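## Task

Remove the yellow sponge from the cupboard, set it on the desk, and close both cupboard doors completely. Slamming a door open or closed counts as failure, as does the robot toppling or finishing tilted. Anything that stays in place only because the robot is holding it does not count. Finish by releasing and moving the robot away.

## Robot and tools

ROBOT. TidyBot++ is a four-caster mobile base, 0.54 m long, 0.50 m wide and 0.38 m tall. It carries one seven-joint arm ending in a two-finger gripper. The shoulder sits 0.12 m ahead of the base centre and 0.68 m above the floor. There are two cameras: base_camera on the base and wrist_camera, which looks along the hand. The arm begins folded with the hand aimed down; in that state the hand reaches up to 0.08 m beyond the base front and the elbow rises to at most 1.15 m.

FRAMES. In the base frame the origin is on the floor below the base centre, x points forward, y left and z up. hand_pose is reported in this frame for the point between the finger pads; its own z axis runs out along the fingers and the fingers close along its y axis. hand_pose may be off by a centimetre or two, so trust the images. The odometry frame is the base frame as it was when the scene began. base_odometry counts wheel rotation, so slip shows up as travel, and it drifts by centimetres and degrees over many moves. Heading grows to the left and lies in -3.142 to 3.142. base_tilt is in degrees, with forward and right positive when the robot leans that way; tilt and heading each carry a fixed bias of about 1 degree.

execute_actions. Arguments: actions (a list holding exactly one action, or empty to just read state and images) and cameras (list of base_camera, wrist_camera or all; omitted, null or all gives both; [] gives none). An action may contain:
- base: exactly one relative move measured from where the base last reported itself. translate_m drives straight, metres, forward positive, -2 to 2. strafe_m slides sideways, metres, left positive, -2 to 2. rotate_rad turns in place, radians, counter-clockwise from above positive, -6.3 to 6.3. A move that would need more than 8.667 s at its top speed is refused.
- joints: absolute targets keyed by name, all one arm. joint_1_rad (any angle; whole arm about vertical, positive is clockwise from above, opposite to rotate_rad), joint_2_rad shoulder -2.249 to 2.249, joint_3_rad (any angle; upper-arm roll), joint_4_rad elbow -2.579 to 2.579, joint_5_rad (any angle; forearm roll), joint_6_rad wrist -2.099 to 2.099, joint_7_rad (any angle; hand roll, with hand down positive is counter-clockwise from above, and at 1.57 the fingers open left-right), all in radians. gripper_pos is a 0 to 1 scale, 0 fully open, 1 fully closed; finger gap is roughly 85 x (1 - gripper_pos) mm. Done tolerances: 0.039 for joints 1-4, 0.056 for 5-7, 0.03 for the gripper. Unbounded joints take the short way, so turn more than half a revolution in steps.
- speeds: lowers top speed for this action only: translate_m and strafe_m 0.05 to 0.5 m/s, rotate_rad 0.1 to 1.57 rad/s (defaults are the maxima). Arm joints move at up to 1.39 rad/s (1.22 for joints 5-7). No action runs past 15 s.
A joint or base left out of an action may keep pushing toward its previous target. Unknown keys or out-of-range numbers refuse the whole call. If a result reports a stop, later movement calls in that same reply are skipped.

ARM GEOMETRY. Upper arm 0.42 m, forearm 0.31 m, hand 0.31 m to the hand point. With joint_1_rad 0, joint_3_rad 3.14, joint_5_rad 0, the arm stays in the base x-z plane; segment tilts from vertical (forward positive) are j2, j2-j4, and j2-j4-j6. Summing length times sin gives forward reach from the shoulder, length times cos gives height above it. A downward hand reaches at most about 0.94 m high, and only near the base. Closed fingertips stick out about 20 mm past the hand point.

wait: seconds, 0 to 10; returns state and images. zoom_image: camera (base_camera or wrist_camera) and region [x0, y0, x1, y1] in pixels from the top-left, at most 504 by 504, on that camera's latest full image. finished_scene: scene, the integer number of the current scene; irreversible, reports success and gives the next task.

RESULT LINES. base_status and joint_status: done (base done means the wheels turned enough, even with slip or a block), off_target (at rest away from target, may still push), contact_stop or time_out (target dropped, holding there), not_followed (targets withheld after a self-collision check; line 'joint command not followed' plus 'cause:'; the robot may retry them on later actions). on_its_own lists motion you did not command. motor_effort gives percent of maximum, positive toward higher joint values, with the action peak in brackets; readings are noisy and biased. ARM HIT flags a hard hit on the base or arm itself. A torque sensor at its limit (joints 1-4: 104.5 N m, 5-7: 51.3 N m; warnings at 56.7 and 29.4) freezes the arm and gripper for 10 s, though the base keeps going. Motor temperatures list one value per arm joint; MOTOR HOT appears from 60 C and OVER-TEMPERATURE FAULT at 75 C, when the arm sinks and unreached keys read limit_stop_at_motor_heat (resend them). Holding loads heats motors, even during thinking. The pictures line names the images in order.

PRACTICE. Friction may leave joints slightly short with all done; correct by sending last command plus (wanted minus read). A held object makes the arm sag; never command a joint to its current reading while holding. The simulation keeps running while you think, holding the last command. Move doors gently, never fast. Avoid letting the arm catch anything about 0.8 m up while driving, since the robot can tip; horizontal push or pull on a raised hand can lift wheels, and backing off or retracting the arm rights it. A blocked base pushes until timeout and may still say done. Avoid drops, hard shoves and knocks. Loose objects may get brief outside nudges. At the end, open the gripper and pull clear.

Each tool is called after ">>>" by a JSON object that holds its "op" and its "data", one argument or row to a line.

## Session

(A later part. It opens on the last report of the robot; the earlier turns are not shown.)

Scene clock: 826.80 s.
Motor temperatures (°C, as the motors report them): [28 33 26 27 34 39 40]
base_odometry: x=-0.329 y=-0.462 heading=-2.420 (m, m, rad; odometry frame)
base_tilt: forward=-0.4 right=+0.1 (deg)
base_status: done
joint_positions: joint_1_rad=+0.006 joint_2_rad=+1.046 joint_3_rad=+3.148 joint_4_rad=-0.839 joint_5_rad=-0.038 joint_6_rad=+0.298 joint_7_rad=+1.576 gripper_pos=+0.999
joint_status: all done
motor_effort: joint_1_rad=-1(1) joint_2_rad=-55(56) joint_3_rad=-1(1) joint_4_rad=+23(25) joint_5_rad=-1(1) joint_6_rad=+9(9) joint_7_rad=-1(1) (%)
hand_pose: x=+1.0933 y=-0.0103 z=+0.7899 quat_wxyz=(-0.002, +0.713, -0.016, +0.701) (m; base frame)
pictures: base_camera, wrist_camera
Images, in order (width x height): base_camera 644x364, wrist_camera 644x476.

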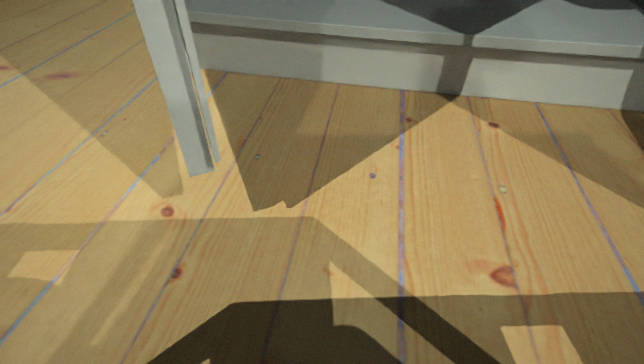

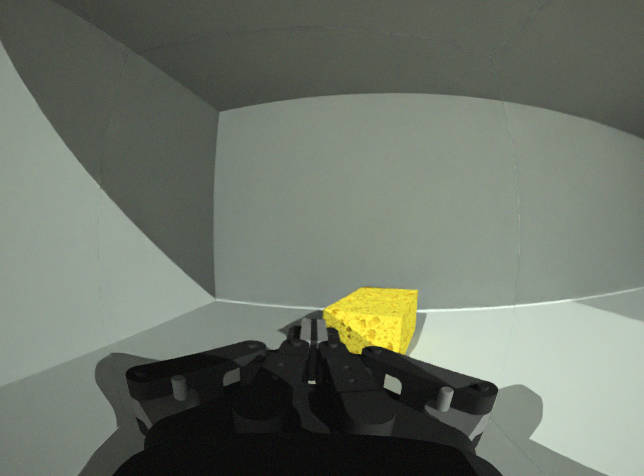

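>>> {"op": "execute_actions", "data": {
  "actions": [
    {"base":{"translate_m":-0.06},"speeds":{"translate_m":0.1}}
  ],
  "cameras": []
}}

>>> {"op": "execute_actions", "data": {
  "actions": [
    {"base":{"strafe_m":-0.05},"joints":{"gripper_pos":0},"speeds":{"strafe_m":0.1}}
  ]
}}

Scene clock: 833.13 s.
Motor temperatures (°C, as the motors report them): [28 33 26 27 34 39 40]
base_odometry: x=-0.284 y=-0.422 heading=-2.420 (m, m, rad; odometry frame)
base_tilt: forward=-0.4 right=+0.2 (deg)
base_status: done
joint_positions: joint_1_rad=+0.006 joint_2_rad=+1.047 joint_3_rad=+3.148 joint_4_rad=-0.839 joint_5_rad=-0.038 joint_6_rad=+0.298 joint_7_rad=+1.576 gripper_pos=+0.999
joint_status: not commanded
motor_effort: joint_1_rad=+0(2) joint_2_rad=-54(57) joint_3_rad=-1(1) joint_4_rad=+24(25) joint_5_rad=-1(1) joint_6_rad=+9(9) joint_7_rad=-1(1) (%)
hand_pose: x=+1.0934 y=-0.0103 z=+0.7895 quat_wxyz=(-0.002, +0.713, -0.016, +0.701) (m; base frame)
pictures: none
No camera images: the call's "cameras" was empty. Leave "cameras" out to get every camera's image.

Scene clock: 834.27 s.
Motor temperatures (°C, as the motors report them): [28 33 26 27 34 39 40]
base_odometry: x=-0.317 y=-0.384 heading=-2.420 (m, m, rad; odometry frame)
base_tilt: forward=-0.4 right=+0.2 (deg)
base_status: done
joint_positions: joint_1_rad=+0.003 joint_2_rad=+1.047 joint_3_rad=+3.148 joint_4_rad=-0.839 joint_5_rad=-0.038 joint_6_rad=+0.298 joint_7_rad=+1.576 gripper_pos=+0.000
joint_status: all done
motor_effort: joint_1_rad=+1(3) joint_2_rad=-54(55) joint_3_rad=-1(2) joint_4_rad=+24(24) joint_5_rad=-1(1) joint_6_rad=+9(9) joint_7_rad=-1(1) (%)
hand_pose: x=+1.0934 y=-0.0082 z=+0.7895 quat_wxyz=(-0.002, +0.713, -0.015, +0.701) (m; base frame)
pictures: base_camera, wrist_camera
Images, in order (width x height): base_camera 644x364, wrist_camera 644x476.

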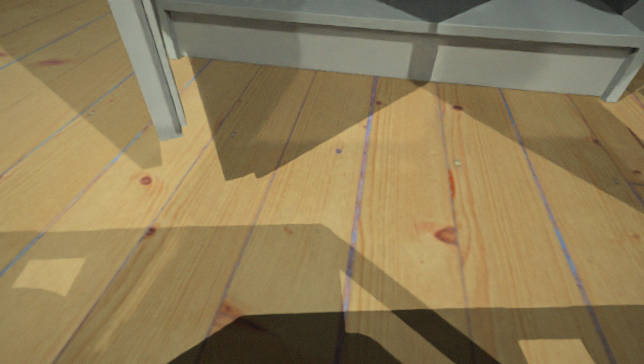

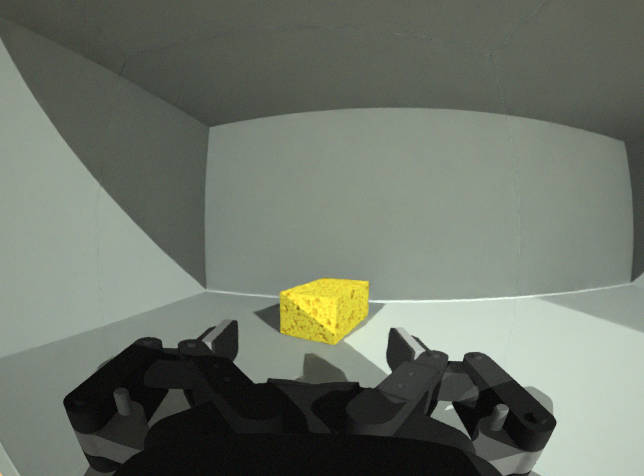

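>>> {"op": "execute_actions", "data": {
  "actions": [
    {"base":{"translate_m":0.2},"speeds":{"translate_m":0.08}}
  ],
  "cameras": ["wrist_camera"]
}}

Scene clock: 842.77 s.
Motor temperatures (°C, as the motors report them): [28 33 26 27 34 39 40]
base_odometry: x=-0.468 y=-0.516 heading=-2.420 (m, m, rad; odometry frame)
base_tilt: forward=-0.3 right=+0.2 (deg)
base_status: done
joint_positions: joint_1_rad=+0.003 joint_2_rad=+1.047 joint_3_rad=+3.148 joint_4_rad=-0.839 joint_5_rad=-0.038 joint_6_rad=+0.298 joint_7_rad=+1.576 gripper_pos=+0.000
joint_status: not commanded
motor_effort: joint_1_rad=+0(1) joint_2_rad=-54(56) joint_3_rad=-1(1) joint_4_rad=+24(25) joint_5_rad=-1(1) joint_6_rad=+9(9) joint_7_rad=-1(1) (%)
hand_pose: x=+1.0935 y=-0.0082 z=+0.7894 quat_wxyz=(-0.002, +0.713, -0.015, +0.701) (m; base frame)
pictures: wrist_camera
Images, in order (width x height): wrist_camera 644x476.

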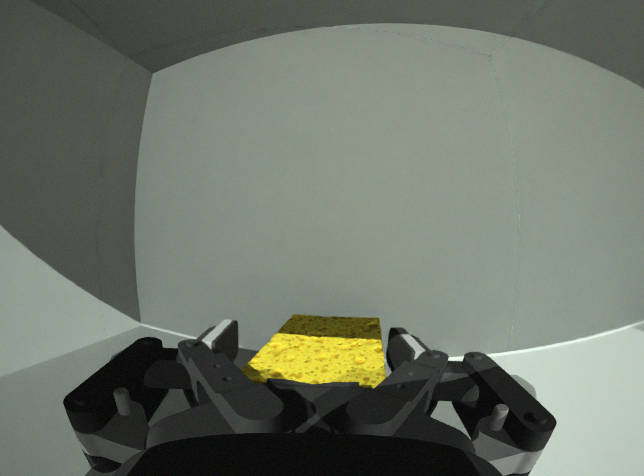

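Nicely between fingers. Close.

>>> {"op": "execute_actions", "data": {
  "actions": [
    {"joints":{"gripper_pos":1}}
  ],
  "cameras": ["wrist_camera"]
}}

>>> {"op": "execute_actions", "data": {
  "actions": [
    {"joints":{"joint_6_rad":0.4}}
  ],
  "cameras": []
}}

>>> {"op": "execute_actions", "data": {
  "actions": [
    {"base":{"translate_m":-0.6},"speeds":{"translate_m":0.2}}
  ]
}}

Scene clock: 846.77 s.
Motor temperatures (°C, as the motors report them): [28 33 26 27 34 39 40]
base_odometry: x=-0.468 y=-0.516 heading=-2.420 (m, m, rad; odometry frame)
base_tilt: forward=-0.4 right=+0.2 (deg)
base_status: not commanded
joint_positions: joint_1_rad=+0.003 joint_2_rad=+1.047 joint_3_rad=+3.148 joint_4_rad=-0.839 joint_5_rad=-0.038 joint_6_rad=+0.298 joint_7_rad=+1.576 gripper_pos=+0.397
joint_status: gripper_pos off_target (ended at +0.397, target +1.000)
motor_effort: joint_1_rad=+0(1) joint_2_rad=-54(54) joint_3_rad=-1(1) joint_4_rad=+23(24) joint_5_rad=-1(0) joint_6_rad=+9(9) joint_7_rad=-1(1) (%)
hand_pose: x=+1.0935 y=-0.0082 z=+0.7894 quat_wxyz=(-0.002, +0.713, -0.015, +0.701) (m; base frame)
pictures: wrist_camera
Images, in order (width x height): wrist_camera 644x476.

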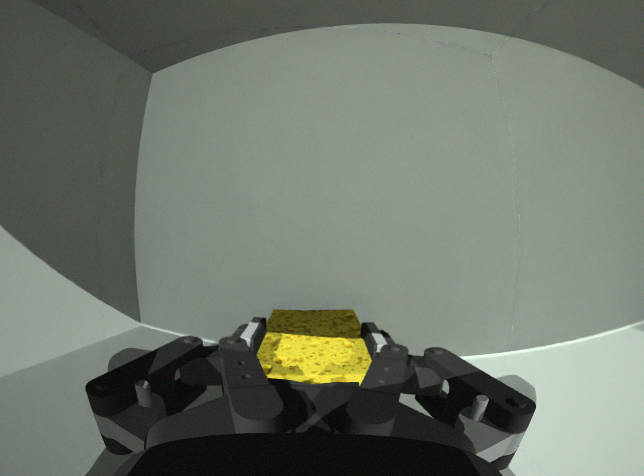

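Scene clock: 847.37 s.
Motor temperatures (°C, as the motors report them): [28 33 26 27 34 39 40]
base_odometry: x=-0.468 y=-0.516 heading=-2.420 (m, m, rad; odometry frame)
base_tilt: forward=-0.4 right=+0.2 (deg)
base_status: not commanded
joint_positions: joint_1_rad=+0.003 joint_2_rad=+1.052 joint_3_rad=+3.148 joint_4_rad=-0.842 joint_5_rad=-0.038 joint_6_rad=+0.361 joint_7_rad=+1.576 gripper_pos=+0.397
joint_status: all done
motor_effort: joint_1_rad=+0(2) joint_2_rad=-54(57) joint_3_rad=-1(1) joint_4_rad=+26(28) joint_5_rad=-1(1) joint_6_rad=+10(12) joint_7_rad=-1(1) (%)
hand_pose: x=+1.0935 y=-0.0081 z=+0.8022 quat_wxyz=(-0.002, +0.694, -0.015, +0.720) (m; base frame)
pictures: none
No camera images: the call's "cameras" was empty. Leave "cameras" out to get every camera's image.

Scene clock: 851.17 s.
Motor temperatures (°C, as the motors report them): [28 33 26 27 34 39 40]
base_odometry: x=-0.017 y=-0.120 heading=-2.420 (m, m, rad; odometry frame)
base_tilt: forward=-0.4 right=+0.2 (deg)
base_status: done
joint_positions: joint_1_rad=+0.002 joint_2_rad=+1.052 joint_3_rad=+3.148 joint_4_rad=-0.838 joint_5_rad=-0.038 joint_6_rad=+0.368 joint_7_rad=+1.576 gripper_pos=+0.397
joint_status: not commanded
motor_effort: joint_1_rad=+0(2) joint_2_rad=-54(57) joint_3_rad=-1(1) joint_4_rad=+24(25) joint_5_rad=-1(1) joint_6_rad=+9(10) joint_7_rad=-1(1) (%)
hand_pose: x=+1.0938 y=-0.0072 z=+0.8066 quat_wxyz=(-0.002, +0.690, -0.015, +0.724) (m; base frame)
pictures: base_camera, wrist_camera
Images, in order (width x height): base_camera 644x364, wrist_camera 644x476.

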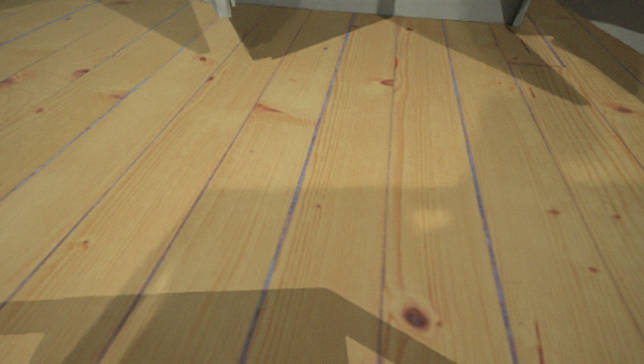

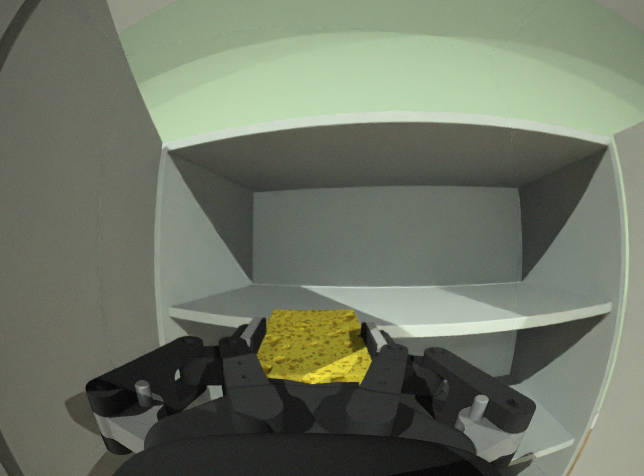

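>>> {"op": "execute_actions", "data": {
  "actions": [
    {"base":{"translate_m":-0.4},"speeds":{"translate_m":0.3}}
  ],
  "cameras": []
}}

>>> {"op": "execute_actions", "data": {
  "actions": [
    {"base":{"rotate_rad":1.3},"joints":{"joint_2_rad":0.5,"joint_4_rad":-1.5,"joint_6_rad":0.3},"speeds":{"rotate_rad":0.6}}
  ]
}}

Scene clock: 857.80 s.
Motor temperatures (°C, as the motors report them): [28 33 26 27 34 39 40]
base_odometry: x=+0.284 y=+0.144 heading=-2.421 (m, m, rad; odometry frame)
base_tilt: forward=-0.4 right=+0.2 (deg)
base_status: done
joint_positions: joint_1_rad=+0.002 joint_2_rad=+1.052 joint_3_rad=+3.148 joint_4_rad=-0.838 joint_5_rad=-0.038 joint_6_rad=+0.369 joint_7_rad=+1.576 gripper_pos=+0.397
joint_status: not commanded
motor_effort: joint_1_rad=+0(1) joint_2_rad=-54(57) joint_3_rad=-1(1) joint_4_rad=+24(25) joint_5_rad=-1(1) joint_6_rad=+9(9) joint_7_rad=-1(1) (%)
hand_pose: x=+1.0938 y=-0.0072 z=+0.8069 quat_wxyz=(-0.002, +0.689, -0.015, +0.724) (m; base frame)
pictures: none
No camera images: the call's "cameras" was empty. Leave "cameras" out to get every camera's image.

Scene clock: 860.93 s.
Motor temperatures (°C, as the motors report them): [28 33 26 27 34 39 40]
base_odometry: x=+0.284 y=+0.144 heading=-1.121 (m, m, rad; odometry frame)
base_tilt: forward=-0.4 right=+0.1 (deg)
base_status: done
joint_positions: joint_1_rad=-0.002 joint_2_rad=+0.517 joint_3_rad=+3.139 joint_4_rad=-1.488 joint_5_rad=-0.038 joint_6_rad=+0.331 joint_7_rad=+1.576 gripper_pos=+0.397
joint_status: all done
motor_effort: joint_1_rad=+0(9) joint_2_rad=-40(57) joint_3_rad=-1(4) joint_4_rad=+23(24) joint_5_rad=-1(0) joint_6_rad=+9(10) joint_7_rad=-1(1) (%)
hand_pose: x=+0.9217 y=+0.0009 z=+0.8832 quat_wxyz=(-0.008, +0.743, -0.014, +0.670) (m; base frame)
pictures: base_camera, wrist_camera
Images, in order (width x height): base_camera 644x364, wrist_camera 644x476.

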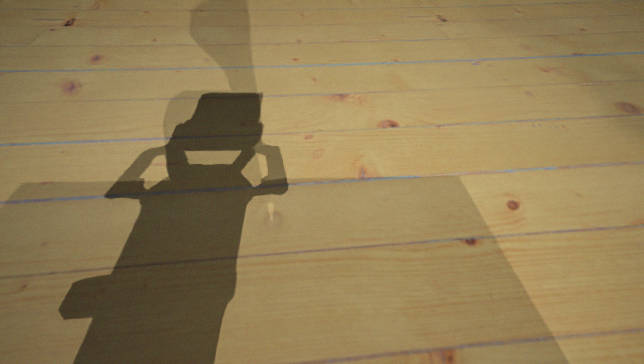

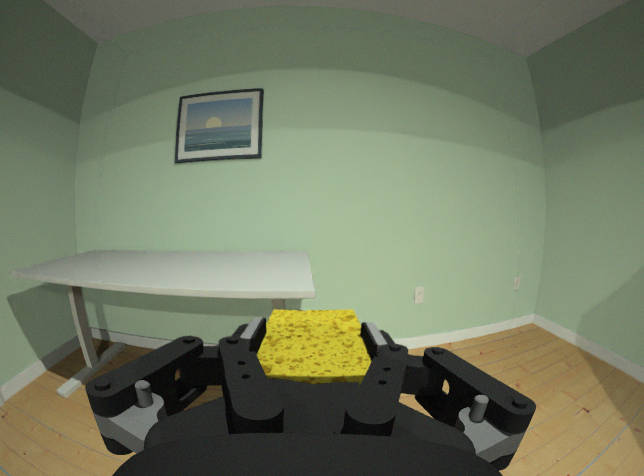

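>>> {"op": "execute_actions", "data": {
  "actions": [
    {"base":{"strafe_m":0.6}}
  ],
  "cameras": []
}}

>>> {"op": "execute_actions", "data": {
  "actions": [
    {"base":{"translate_m":0.5},"speeds":{"translate_m":0.35}}
  ]
}}

Scene clock: 866.83 s.
Motor temperatures (°C, as the motors report them): [28 33 26 27 34 39 40]
base_odometry: x=+0.824 y=+0.405 heading=-1.120 (m, m, rad; odometry frame)
base_tilt: forward=-0.4 right=+0.2 (deg)
base_status: done
joint_positions: joint_1_rad=-0.002 joint_2_rad=+0.517 joint_3_rad=+3.139 joint_4_rad=-1.488 joint_5_rad=-0.038 joint_6_rad=+0.331 joint_7_rad=+1.576 gripper_pos=+0.397
joint_status: not commanded
motor_effort: joint_1_rad=+0(3) joint_2_rad=-39(40) joint_3_rad=+0(3) joint_4_rad=+24(23) joint_5_rad=-1(0) joint_6_rad=+9(9) joint_7_rad=-1(1) (%)
hand_pose: x=+0.9217 y=+0.0003 z=+0.8832 quat_wxyz=(-0.007, +0.743, -0.014, +0.670) (m; base frame)
pictures: none
No camera images: the call's "cameras" was empty. Leave "cameras" out to get every camera's image.

Scene clock: 869.33 s.
Motor temperatures (°C, as the motors report them): [28 33 26 27 34 39 40]
base_odometry: x=+1.042 y=-0.045 heading=-1.120 (m, m, rad; odometry frame)
base_tilt: forward=-0.4 right=+0.2 (deg)
base_status: done
joint_positions: joint_1_rad=-0.002 joint_2_rad=+0.515 joint_3_rad=+3.139 joint_4_rad=-1.490 joint_5_rad=-0.038 joint_6_rad=+0.330 joint_7_rad=+1.576 gripper_pos=+0.397
joint_status: not commanded
motor_effort: joint_1_rad=+0(2) joint_2_rad=-39(42) joint_3_rad=+0(1) joint_4_rad=+23(24) joint_5_rad=-1(1) joint_6_rad=+9(9) joint_7_rad=-1(1) (%)
hand_pose: x=+0.9210 y=+0.0003 z=+0.8834 quat_wxyz=(-0.007, +0.743, -0.014, +0.669) (m; base frame)
pictures: base_camera, wrist_camera
Images, in order (width x height): base_camera 644x364, wrist_camera 644x476.

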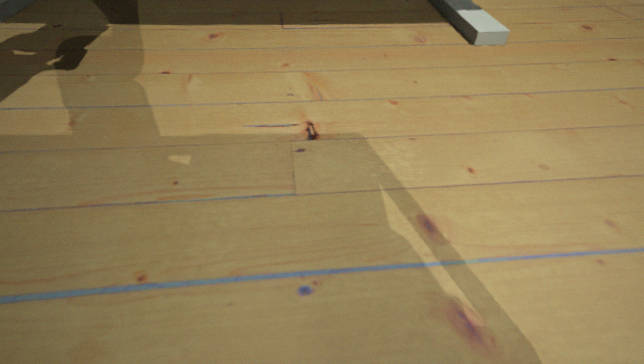

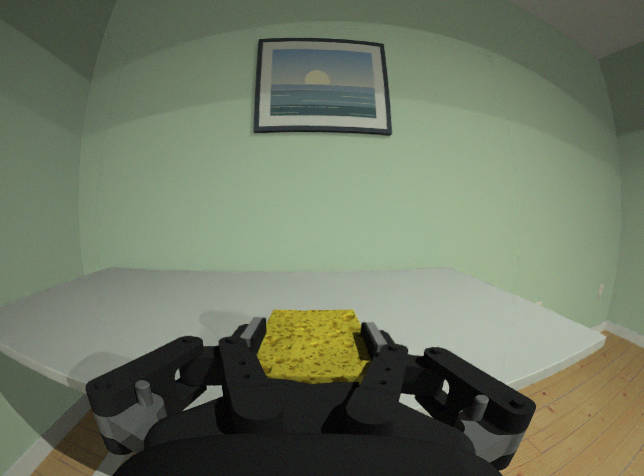

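>>> {"op": "execute_actions", "data": {
  "actions": [
    {"base":{"translate_m":0.25},"speeds":{"translate_m":0.2}}
  ],
  "cameras": []
}}

>>> {"op": "execute_actions", "data": {
  "actions": [
    {"joints":{"joint_2_rad":0.7,"joint_4_rad":-1.4,"joint_6_rad":0.45},"speeds":{}}
  ]
}}

Scene clock: 874.43 s.
Motor temperatures (°C, as the motors report them): [28 33 26 27 34 39 40]
base_odometry: x=+1.151 y=-0.270 heading=-1.120 (m, m, rad; odometry frame)
base_tilt: forward=-0.4 right=+0.1 (deg)
base_status: done
joint_positions: joint_1_rad=-0.002 joint_2_rad=+0.513 joint_3_rad=+3.139 joint_4_rad=-1.491 joint_5_rad=-0.038 joint_6_rad=+0.329 joint_7_rad=+1.576 gripper_pos=+0.397
joint_status: not commanded
motor_effort: joint_1_rad=+0(0) joint_2_rad=-39(42) joint_3_rad=-1(1) joint_4_rad=+23(25) joint_5_rad=-1(1) joint_6_rad=+9(9) joint_7_rad=-1(1) (%)
hand_pose: x=+0.9203 y=+0.0003 z=+0.8846 quat_wxyz=(-0.007, +0.743, -0.014, +0.670) (m; base frame)
pictures: none
No camera images: the call's "cameras" was empty. Leave "cameras" out to get every camera's image.

action 0: "speeds" must be an object that gives a speed for at least one key that is commanded beside it, as in {"translate_m": 0.5}; or leave "speeds" out

>>> {"op": "execute_actions", "data": {
  "actions": [
    {"joints":{"joint_2_rad":0.7,"joint_4_rad":-1.4,"joint_6_rad":0.45}}
  ]
}}

Scene clock: 878.53 s.
Motor temperatures (°C, as the motors report them): [28 33 26 27 34 39 40]
base_odometry: x=+1.151 y=-0.270 heading=-1.120 (m, m, rad; odometry frame)
base_tilt: forward=-0.4 right=+0.2 (deg)
base_status: not commanded
joint_positions: joint_1_rad=-0.002 joint_2_rad=+0.700 joint_3_rad=+3.139 joint_4_rad=-1.413 joint_5_rad=-0.038 joint_6_rad=+0.416 joint_7_rad=+1.576 gripper_pos=+0.397
joint_status: all done
motor_effort: joint_1_rad=+0(0) joint_2_rad=-45(48) joint_3_rad=-1(1) joint_4_rad=+23(24) joint_5_rad=-1(1) joint_6_rad=+9(11) joint_7_rad=-2(1) (%)
hand_pose: x=+0.9682 y=-0.0006 z=+0.8023 quat_wxyz=(-0.006, +0.750, -0.015, +0.661) (m; base frame)
pictures: base_camera, wrist_camera
Images, in order (width x height): base_camera 644x364, wrist_camera 644x476.

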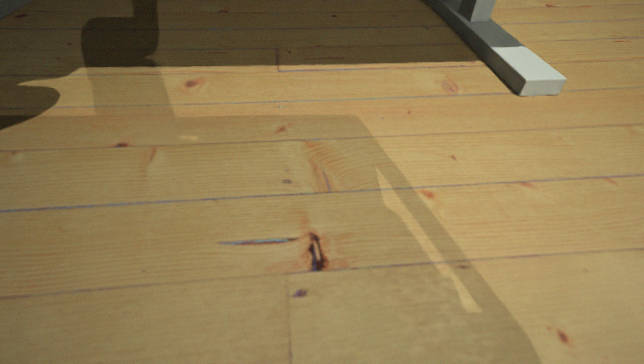

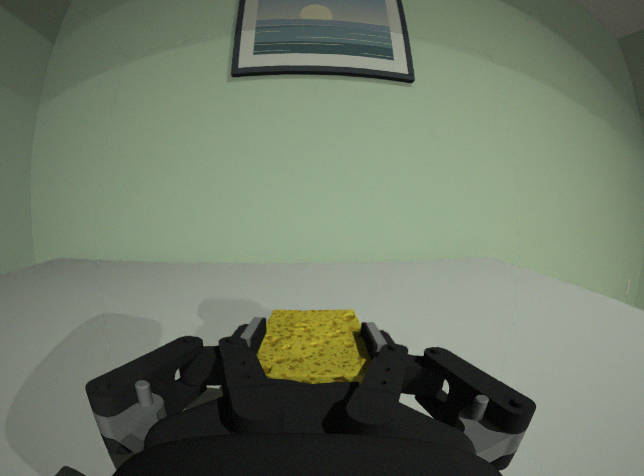

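Lower a bit more.

>>> {"op": "execute_actions", "data": {
  "actions": [
    {"joints":{"joint_6_rad":0.33}}
  ]
}}

Scene clock: 880.97 s.
Motor temperatures (°C, as the motors report them): [28 33 26 27 34 39 40]
base_odometry: x=+1.151 y=-0.270 heading=-1.120 (m, m, rad; odometry frame)
base_tilt: forward=-0.4 right=+0.1 (deg)
base_status: not commanded
joint_positions: joint_1_rad=-0.002 joint_2_rad=+0.700 joint_3_rad=+3.139 joint_4_rad=-1.410 joint_5_rad=-0.038 joint_6_rad=+0.354 joint_7_rad=+1.576 gripper_pos=+0.397
joint_status: all done
motor_effort: joint_1_rad=+0(0) joint_2_rad=-45(46) joint_3_rad=-1(1) joint_4_rad=+22(23) joint_5_rad=+0(1) joint_6_rad=+9(10) joint_7_rad=-1(1) (%)
hand_pose: x=+0.9657 y=+0.0001 z=+0.7846 quat_wxyz=(-0.006, +0.769, -0.015, +0.639) (m; base frame)
pictures: base_camera, wrist_camera
Images, in order (width x height): base_camera 644x364, wrist_camera 644x476.

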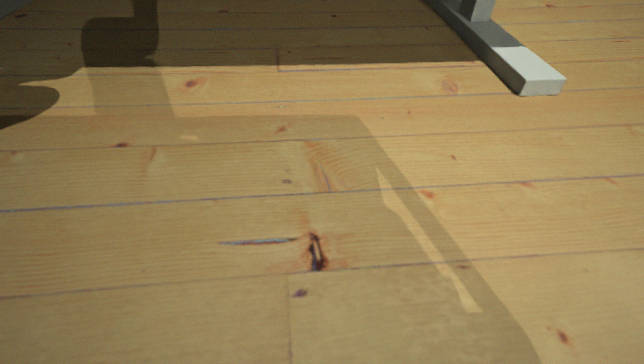

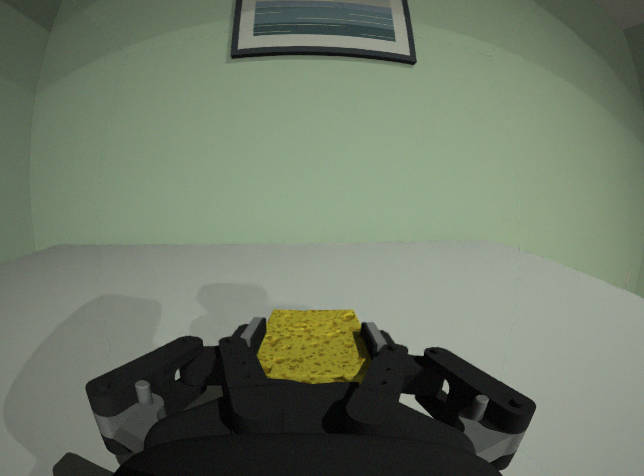

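>>> {"op": "execute_actions", "data": {
  "actions": [
    {"joints":{"joint_6_rad":0.24}}
  ]
}}

Scene clock: 882.93 s.
Motor temperatures (°C, as the motors report them): [28 33 26 27 34 39 40]
base_odometry: x=+1.151 y=-0.270 heading=-1.120 (m, m, rad; odometry frame)
base_tilt: forward=-0.4 right=+0.2 (deg)
base_status: not commanded
joint_positions: joint_1_rad=-0.002 joint_2_rad=+0.692 joint_3_rad=+3.139 joint_4_rad=-1.397 joint_5_rad=-0.038 joint_6_rad=+0.275 joint_7_rad=+1.576 gripper_pos=+0.397
joint_status: all done
motor_effort: joint_1_rad=+0(1) joint_2_rad=-43(46) joint_3_rad=-1(2) joint_4_rad=+21(24) joint_5_rad=-1(1) joint_6_rad=+8(9) joint_7_rad=-1(1) (%)
hand_pose: x=+0.9627 y=+0.0010 z=+0.7751 quat_wxyz=(-0.007, +0.788, -0.015, +0.616) (m; base frame)
pictures: base_camera, wrist_camera
Images, in order (width x height): base_camera 644x364, wrist_camera 644x476.

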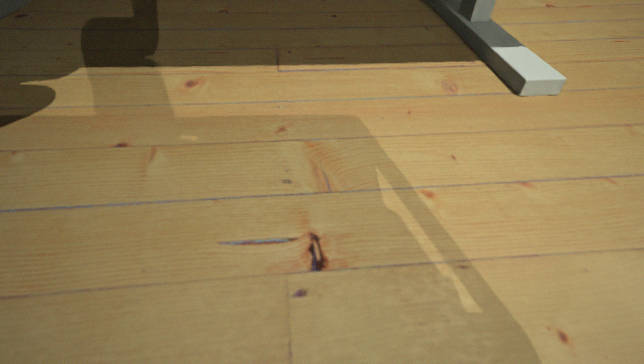

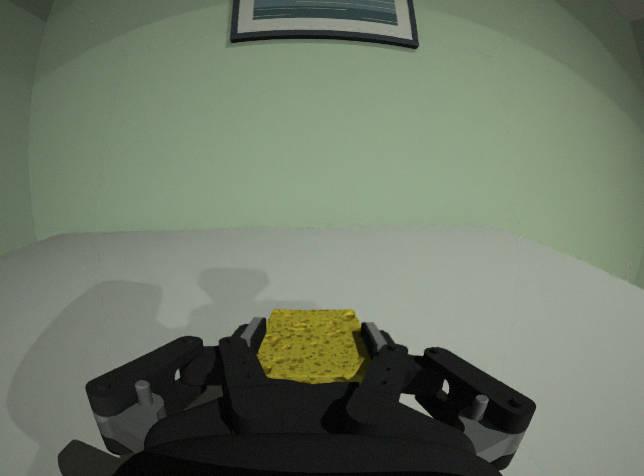

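Contact (j2 pushed up). Release and back away.

>>> {"op": "execute_actions", "data": {
  "actions": [
    {"joints":{"gripper_pos":0,"joint_6_rad":0.3}}
  ],
  "cameras": []
}}

>>> {"op": "execute_actions", "data": {
  "actions": [
    {"base":{"translate_m":-0.5},"speeds":{"translate_m":0.3}}
  ],
  "cameras": ["wrist_camera"]
}}

>>> {"op": "execute_actions", "data": {
  "actions": [
    {"base":{"rotate_rad":-1.3},"joints":{"joint_2_rad":0.9,"joint_4_rad":-1.89,"joint_6_rad":1.25,"gripper_pos":1}}
  ]
}}

Scene clock: 886.97 s.
Motor temperatures (°C, as the motors report them): [28 33 26 27 34 39 40]
base_odometry: x=+1.151 y=-0.270 heading=-1.120 (m, m, rad; odometry frame)
base_tilt: forward=-0.4 right=+0.1 (deg)
base_status: not commanded
joint_positions: joint_1_rad=-0.002 joint_2_rad=+0.692 joint_3_rad=+3.139 joint_4_rad=-1.397 joint_5_rad=-0.038 joint_6_rad=+0.276 joint_7_rad=+1.576 gripper_pos=+0.000
joint_status: all done
motor_effort: joint_1_rad=+0(0) joint_2_rad=-44(45) joint_3_rad=-1(1) joint_4_rad=+22(23) joint_5_rad=-1(1) joint_6_rad=+8(9) joint_7_rad=-1(1) (%)
hand_pose: x=+0.9629 y=+0.0010 z=+0.7757 quat_wxyz=(-0.007, +0.787, -0.015, +0.617) (m; base frame)
pictures: none
No camera images: the call's "cameras" was empty. Leave "cameras" out to get every camera's image.

Scene clock: 889.67 s.
Motor temperatures (°C, as the motors report them): [28 33 26 27 34 39 40]
base_odometry: x=+0.933 y=+0.180 heading=-1.119 (m, m, rad; odometry frame)
base_tilt: forward=-0.4 right=+0.1 (deg)
base_status: done
joint_positions: joint_1_rad=-0.001 joint_2_rad=+0.693 joint_3_rad=+3.139 joint_4_rad=-1.397 joint_5_rad=-0.038 joint_6_rad=+0.276 joint_7_rad=+1.576 gripper_pos=+0.000
joint_status: not commanded
motor_effort: joint_1_rad=+0(3) joint_2_rad=-45(47) joint_3_rad=-1(3) joint_4_rad=+22(23) joint_5_rad=-1(1) joint_6_rad=+8(9) joint_7_rad=-1(1) (%)
hand_pose: x=+0.9629 y=+0.0007 z=+0.7749 quat_wxyz=(-0.007, +0.787, -0.015, +0.616) (m; base frame)
pictures: wrist_camera
Images, in order (width x height): wrist_camera 644x476.

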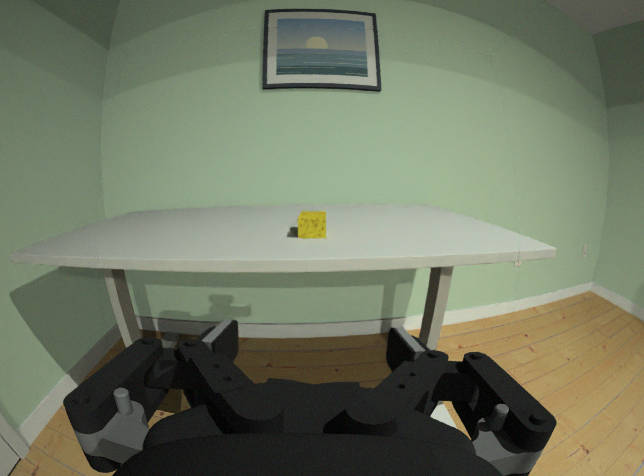

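Scene clock: 892.10 s.
Motor temperatures (°C, as the motors report them): [28 33 26 27 34 39 40]
base_odometry: x=+0.933 y=+0.180 heading=-2.419 (m, m, rad; odometry frame)
base_tilt: forward=-0.4 right=+0.2 (deg)
base_status: done
joint_positions: joint_1_rad=+0.006 joint_2_rad=+0.888 joint_3_rad=+3.148 joint_4_rad=-1.876 joint_5_rad=-0.037 joint_6_rad=+1.221 joint_7_rad=+1.576 gripper_pos=+0.999
joint_status: all done
motor_effort: joint_1_rad=+1(7) joint_2_rad=-41(46) joint_3_rad=+0(5) joint_4_rad=+14(23) joint_5_rad=-1(1) joint_6_rad=+9(10) joint_7_rad=-1(1) (%)
hand_pose: x=+0.8724 y=-0.0169 z=+0.6638 quat_wxyz=(+0.015, +0.697, -0.017, +0.717) (m; base frame)
pictures: base_camera, wrist_camera
Images, in order (width x height): base_camera 644x364, wrist_camera 644x476.

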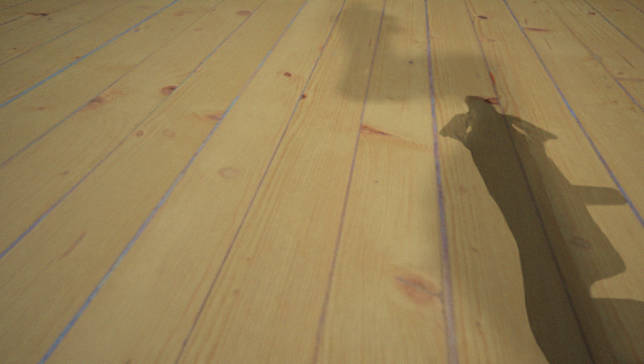

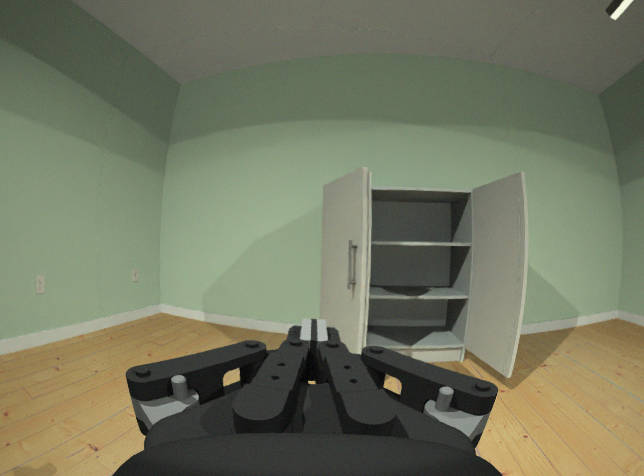

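>>> {"op": "execute_actions", "data": {
  "actions": [
    {"base":{"rotate_rad":-0.12},"joints":{"joint_2_rad":0.7,"joint_4_rad":-1.4,"joint_6_rad":0.55}}
  ],
  "cameras": []
}}

>>> {"op": "execute_actions", "data": {
  "actions": [
    {"base":{"strafe_m":0.15}}
  ],
  "cameras": []
}}

>>> {"op": "execute_actions", "data": {
  "actions": [
    {"base":{"translate_m":0.7}}
  ]
}}

Scene clock: 902.67 s.
Motor temperatures (°C, as the motors report them): [28 33 26 27 34 39 40]
base_odometry: x=+0.933 y=+0.180 heading=-2.539 (m, m, rad; odometry frame)
base_tilt: forward=-0.3 right=+0.2 (deg)
base_status: done
joint_positions: joint_1_rad=+0.004 joint_2_rad=+0.708 joint_3_rad=+3.146 joint_4_rad=-1.406 joint_5_rad=-0.035 joint_6_rad=+0.583 joint_7_rad=+1.576 gripper_pos=+0.999
joint_status: all done
motor_effort: joint_1_rad=+0(7) joint_2_rad=-45(47) joint_3_rad=-1(4) joint_4_rad=+22(23) joint_5_rad=-1(1) joint_6_rad=+9(10) joint_7_rad=-1(1) (%)
hand_pose: x=+0.9728 y=-0.0105 z=+0.8514 quat_wxyz=(+0.002, +0.693, -0.016, +0.721) (m; base frame)
pictures: none
No camera images: the call's "cameras" was empty. Leave "cameras" out to get every camera's image.

Scene clock: 904.23 s.
Motor temperatures (°C, as the motors report them): [28 33 26 27 34 39 40]
base_odometry: x=+1.018 y=+0.056 heading=-2.540 (m, m, rad; odometry frame)
base_tilt: forward=-0.4 right=+0.2 (deg)
base_status: done
joint_positions: joint_1_rad=-0.007 joint_2_rad=+0.708 joint_3_rad=+3.145 joint_4_rad=-1.406 joint_5_rad=-0.035 joint_6_rad=+0.583 joint_7_rad=+1.576 gripper_pos=+0.999
joint_status: not commanded
motor_effort: joint_1_rad=+1(4) joint_2_rad=-44(45) joint_3_rad=+0(3) joint_4_rad=+22(23) joint_5_rad=-1(0) joint_6_rad=+9(9) joint_7_rad=-1(1) (%)
hand_pose: x=+0.9728 y=-0.0001 z=+0.8514 quat_wxyz=(-0.003, +0.693, -0.013, +0.721) (m; base frame)
pictures: none
No camera images: the call's "cameras" was empty. Leave "cameras" out to get every camera's image.

Scene clock: 907.03 s.
Motor temperatures (°C, as the motors report them): [28 33 26 27 34 39 40]
base_odometry: x=+0.441 y=-0.340 heading=-2.540 (m, m, rad; odometry frame)
base_tilt: forward=-0.4 right=+0.2 (deg)
base_status: done
joint_positions: joint_1_rad=-0.007 joint_2_rad=+0.708 joint_3_rad=+3.145 joint_4_rad=-1.405 joint_5_rad=-0.035 joint_6_rad=+0.581 joint_7_rad=+1.576 gripper_pos=+0.999
joint_status: not commanded
motor_effort: joint_1_rad=+0(2) joint_2_rad=-44(47) joint_3_rad=-1(1) joint_4_rad=+22(24) joint_5_rad=-1(1) joint_6_rad=+8(9) joint_7_rad=-1(1) (%)
hand_pose: x=+0.9729 y=-0.0001 z=+0.8511 quat_wxyz=(-0.003, +0.693, -0.013, +0.720) (m; base frame)
pictures: base_camera, wrist_camera
Images, in order (width x height): base_camera 644x364, wrist_camera 644x476.

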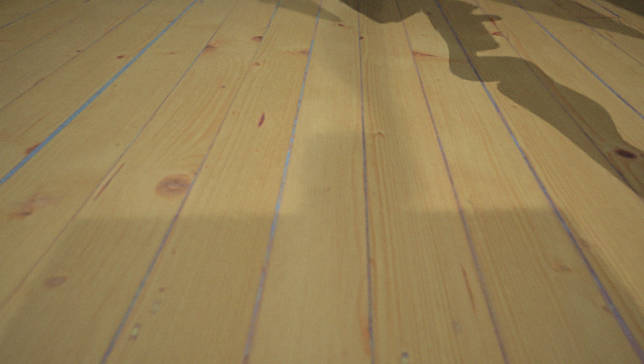

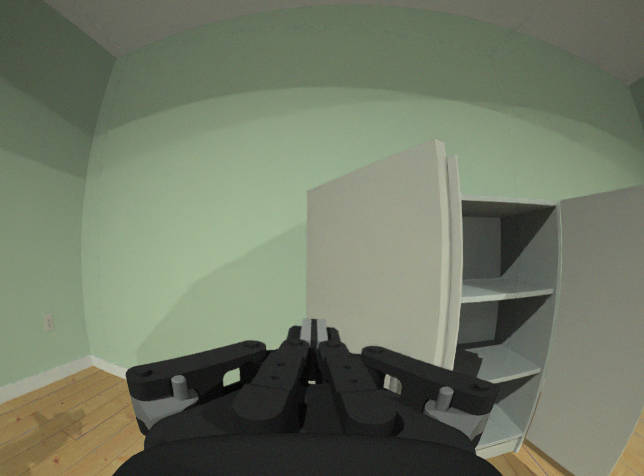

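>>> {"op": "execute_actions", "data": {
  "actions": [
    {"base":{"strafe_m":-0.1},"speeds":{"strafe_m":0.15}}
  ],
  "cameras": []
}}

>>> {"op": "execute_actions", "data": {
  "actions": [
    {"base":{"translate_m":0.35},"speeds":{"translate_m":0.06}}
  ]
}}

Scene clock: 914.83 s.
Motor temperatures (°C, as the motors report them): [28 33 26 27 34 39 40]
base_odometry: x=+0.384 y=-0.258 heading=-2.540 (m, m, rad; odometry frame)
base_tilt: forward=-0.4 right=+0.2 (deg)
base_status: done
joint_positions: joint_1_rad=+0.001 joint_2_rad=+0.708 joint_3_rad=+3.145 joint_4_rad=-1.405 joint_5_rad=-0.035 joint_6_rad=+0.581 joint_7_rad=+1.576 gripper_pos=+0.999
joint_status: not commanded
motor_effort: joint_1_rad=+0(3) joint_2_rad=-44(45) joint_3_rad=-1(2) joint_4_rad=+22(23) joint_5_rad=-1(1) joint_6_rad=+9(9) joint_7_rad=-2(1) (%)
hand_pose: x=+0.9728 y=-0.0073 z=+0.8511 quat_wxyz=(+0.000, +0.693, -0.015, +0.720) (m; base frame)
pictures: none
No camera images: the call's "cameras" was empty. Leave "cameras" out to get every camera's image.

Scene clock: 921.17 s.
Motor temperatures (°C, as the motors report them): [28 33 26 27 34 39 40]
base_odometry: x=+0.095 y=-0.456 heading=-2.540 (m, m, rad; odometry frame)
base_tilt: forward=-0.4 right=+0.2 (deg)
base_status: done
joint_positions: joint_1_rad=+0.001 joint_2_rad=+0.707 joint_3_rad=+3.145 joint_4_rad=-1.405 joint_5_rad=-0.035 joint_6_rad=+0.580 joint_7_rad=+1.576 gripper_pos=+0.999
joint_status: not commanded
motor_effort: joint_1_rad=+0(1) joint_2_rad=-45(47) joint_3_rad=-1(1) joint_4_rad=+23(24) joint_5_rad=-1(1) joint_6_rad=+10(10) joint_7_rad=-1(1) (%)
hand_pose: x=+0.9728 y=-0.0073 z=+0.8513 quat_wxyz=(+0.000, +0.693, -0.015, +0.720) (m; base frame)
pictures: base_camera, wrist_camera
Images, in order (width x height): base_camera 644x364, wrist_camera 644x476.

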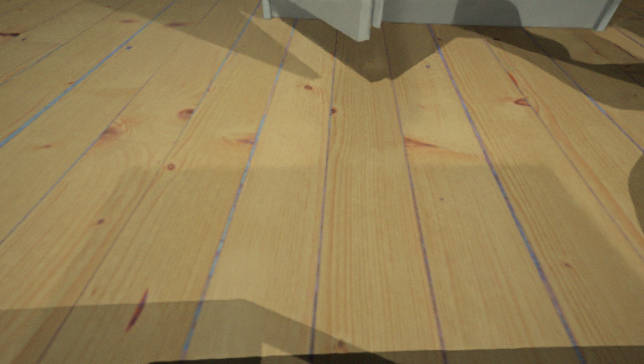

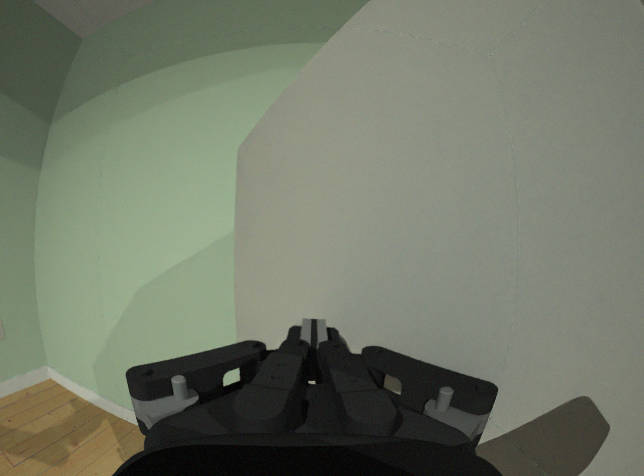

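Contact now, door about 50°. Strafe right slowly.

>>> {"op": "execute_actions", "data": {
  "actions": [
    {"base":{"strafe_m":-0.17},"speeds":{"strafe_m":0.05}}
  ],
  "cameras": []
}}

>>> {"op": "execute_actions", "data": {
  "actions": [
    {"base":{"translate_m":0.12},"speeds":{"translate_m":0.05}}
  ]
}}

Scene clock: 928.23 s.
Motor temperatures (°C, as the motors report them): [28 33 26 27 34 39 40]
base_odometry: x=-0.001 y=-0.316 heading=-2.540 (m, m, rad; odometry frame)
base_tilt: forward=-0.4 right=+0.1 (deg)
base_status: done
joint_positions: joint_1_rad=+0.001 joint_2_rad=+0.707 joint_3_rad=+3.145 joint_4_rad=-1.405 joint_5_rad=-0.035 joint_6_rad=+0.580 joint_7_rad=+1.576 gripper_pos=+0.999
joint_status: not commanded
motor_effort: joint_1_rad=+0(3) joint_2_rad=-44(45) joint_3_rad=-1(2) joint_4_rad=+22(22) joint_5_rad=-1(1) joint_6_rad=+10(9) joint_7_rad=-1(1) (%)
hand_pose: x=+0.9728 y=-0.0074 z=+0.8513 quat_wxyz=(+0.000, +0.693, -0.015, +0.720) (m; base frame)
pictures: none
No camera images: the call's "cameras" was empty. Leave "cameras" out to get every camera's image.

Scene clock: 931.13 s.
Motor temperatures (°C, as the motors report them): [28 33 26 27 34 39 40]
base_odometry: x=-0.100 y=-0.383 heading=-2.540 (m, m, rad; odometry frame)
base_tilt: forward=-0.3 right=+0.1 (deg)
base_status: done
joint_positions: joint_1_rad=+0.001 joint_2_rad=+0.707 joint_3_rad=+3.145 joint_4_rad=-1.405 joint_5_rad=-0.035 joint_6_rad=+0.580 joint_7_rad=+1.576 gripper_pos=+0.999
joint_status: not commanded
motor_effort: joint_1_rad=-1(1) joint_2_rad=-44(47) joint_3_rad=-1(1) joint_4_rad=+22(24) joint_5_rad=-1(1) joint_6_rad=+9(9) joint_7_rad=-1(1) (%)
hand_pose: x=+0.9727 y=-0.0074 z=+0.8516 quat_wxyz=(+0.000, +0.693, -0.015, +0.720) (m; base frame)
pictures: base_camera, wrist_camera
Images, in order (width x height): base_camera 644x364, wrist_camera 644x476.

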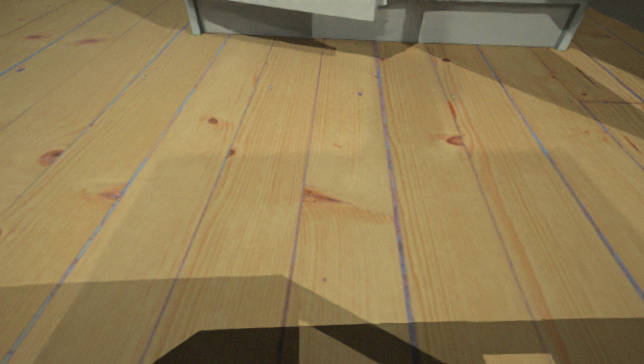

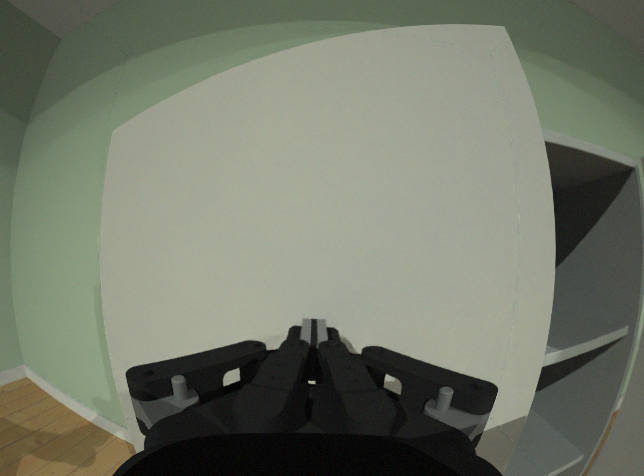

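>>> {"op": "execute_actions", "data": {
  "actions": [
    {"base":{"translate_m":0.09},"speeds":{"translate_m":0.05}}
  ]
}}

Scene clock: 934.97 s.
Motor temperatures (°C, as the motors report them): [28 33 26 27 34 39 40]
base_odometry: x=-0.174 y=-0.434 heading=-2.540 (m, m, rad; odometry frame)
base_tilt: forward=-0.4 right=+0.1 (deg)
base_status: done
joint_positions: joint_1_rad=+0.001 joint_2_rad=+0.707 joint_3_rad=+3.145 joint_4_rad=-1.405 joint_5_rad=-0.035 joint_6_rad=+0.579 joint_7_rad=+1.576 gripper_pos=+0.999
joint_status: not commanded
motor_effort: joint_1_rad=+0(2) joint_2_rad=-44(47) joint_3_rad=-1(2) joint_4_rad=+23(25) joint_5_rad=-1(1) joint_6_rad=+8(10) joint_7_rad=-1(1) (%)
hand_pose: x=+0.9727 y=-0.0074 z=+0.8516 quat_wxyz=(+0.000, +0.693, -0.015, +0.720) (m; base frame)
pictures: base_camera, wrist_camera
Images, in order (width x height): base_camera 644x364, wrist_camera 644x476.

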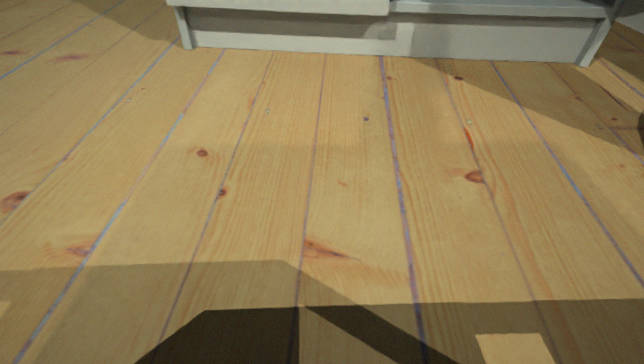

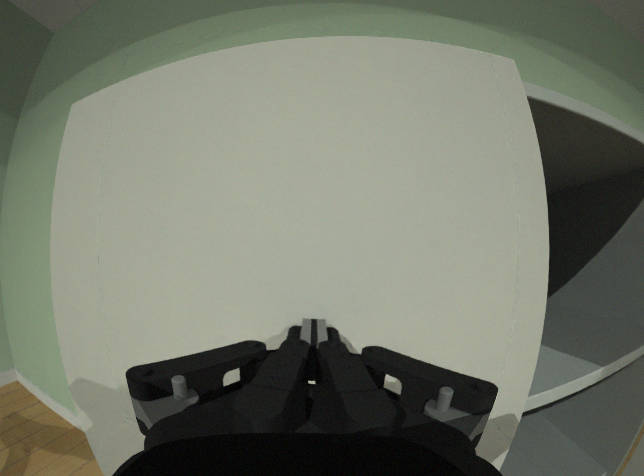

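>>> {"op": "execute_actions", "data": {
  "actions": [
    {"base":{"translate_m":0.04},"speeds":{"translate_m":0.05}}
  ],
  "cameras": ["base_camera"]
}}

Scene clock: 939.70 s.
Motor temperatures (°C, as the motors report them): [28 33 26 27 34 39 40]
base_odometry: x=-0.205 y=-0.455 heading=-2.541 (m, m, rad; odometry frame)
base_tilt: forward=-0.4 right=+0.2 (deg)
base_status: translate_m time_out (by the wheels' count: +0.037 of +0.040)
joint_positions: joint_1_rad=+0.002 joint_2_rad=+0.623 joint_3_rad=+3.145 joint_4_rad=-1.518 joint_5_rad=-0.035 joint_6_rad=+0.563 joint_7_rad=+1.576 gripper_pos=+0.999
joint_status: not commanded
motor_effort: joint_1_rad=-2(3) joint_2_rad=-26(45) joint_3_rad=-1(2) joint_4_rad=+46(49) joint_5_rad=+1(1) joint_6_rad=+11(12) joint_7_rad=-1(1) (%)
hand_pose: x=+0.9404 y=-0.0080 z=+0.8514 quat_wxyz=(+0.001, +0.710, -0.016, +0.704) (m; base frame)
pictures: base_camera
Images, in order (width x height): base_camera 644x364.

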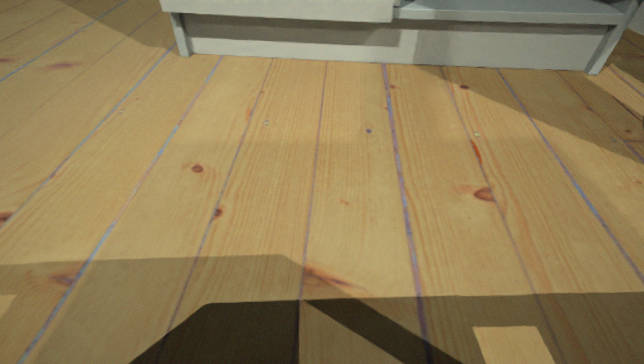

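>>> {"op": "execute_actions", "data": {
  "actions": [
    {"base":{"translate_m":-0.55},"joints":{"joint_2_rad":0.7,"joint_4_rad":-1.4,"joint_6_rad":0.55}}
  ],
  "cameras": []
}}

>>> {"op": "execute_actions", "data": {
  "actions": [
    {"base":{"strafe_m":-0.62}}
  ]
}}

Scene clock: 946.03 s.
Motor temperatures (°C, as the motors report them): [28 33 26 27 34 39 40]
base_odometry: x=+0.249 y=-0.144 heading=-2.540 (m, m, rad; odometry frame)
base_tilt: forward=-0.4 right=+0.2 (deg)
base_status: done
joint_positions: joint_1_rad=+0.002 joint_2_rad=+0.701 joint_3_rad=+3.145 joint_4_rad=-1.395 joint_5_rad=-0.035 joint_6_rad=+0.561 joint_7_rad=+1.576 gripper_pos=+0.999
joint_status: all done
motor_effort: joint_1_rad=+1(3) joint_2_rad=-44(47) joint_3_rad=+0(2) joint_4_rad=+22(44) joint_5_rad=-1(0) joint_6_rad=+9(12) joint_7_rad=-1(1) (%)
hand_pose: x=+0.9735 y=-0.0078 z=+0.8570 quat_wxyz=(+0.000, +0.694, -0.016, +0.720) (m; base frame)
pictures: none
No camera images: the call's "cameras" was empty. Leave "cameras" out to get every camera's image.

Scene clock: 948.67 s.
Motor temperatures (°C, as the motors report them): [28 33 26 27 34 39 40]
base_odometry: x=-0.102 y=+0.367 heading=-2.541 (m, m, rad; odometry frame)
base_tilt: forward=-0.4 right=+0.2 (deg)
base_status: done
joint_positions: joint_1_rad=+0.002 joint_2_rad=+0.701 joint_3_rad=+3.145 joint_4_rad=-1.395 joint_5_rad=-0.035 joint_6_rad=+0.561 joint_7_rad=+1.576 gripper_pos=+0.999
joint_status: not commanded
motor_effort: joint_1_rad=-1(4) joint_2_rad=-44(45) joint_3_rad=-1(2) joint_4_rad=+22(23) joint_5_rad=-1(1) joint_6_rad=+9(10) joint_7_rad=-1(1) (%)
hand_pose: x=+0.9735 y=-0.0080 z=+0.8570 quat_wxyz=(+0.000, +0.694, -0.016, +0.720) (m; base frame)
pictures: base_camera, wrist_camera
Images, in order (width x height): base_camera 644x364, wrist_camera 644x476.

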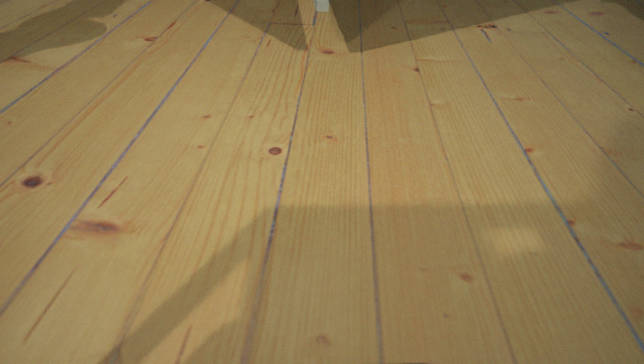

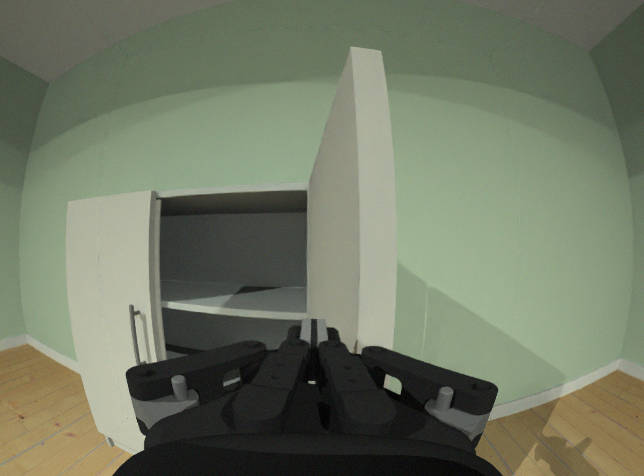

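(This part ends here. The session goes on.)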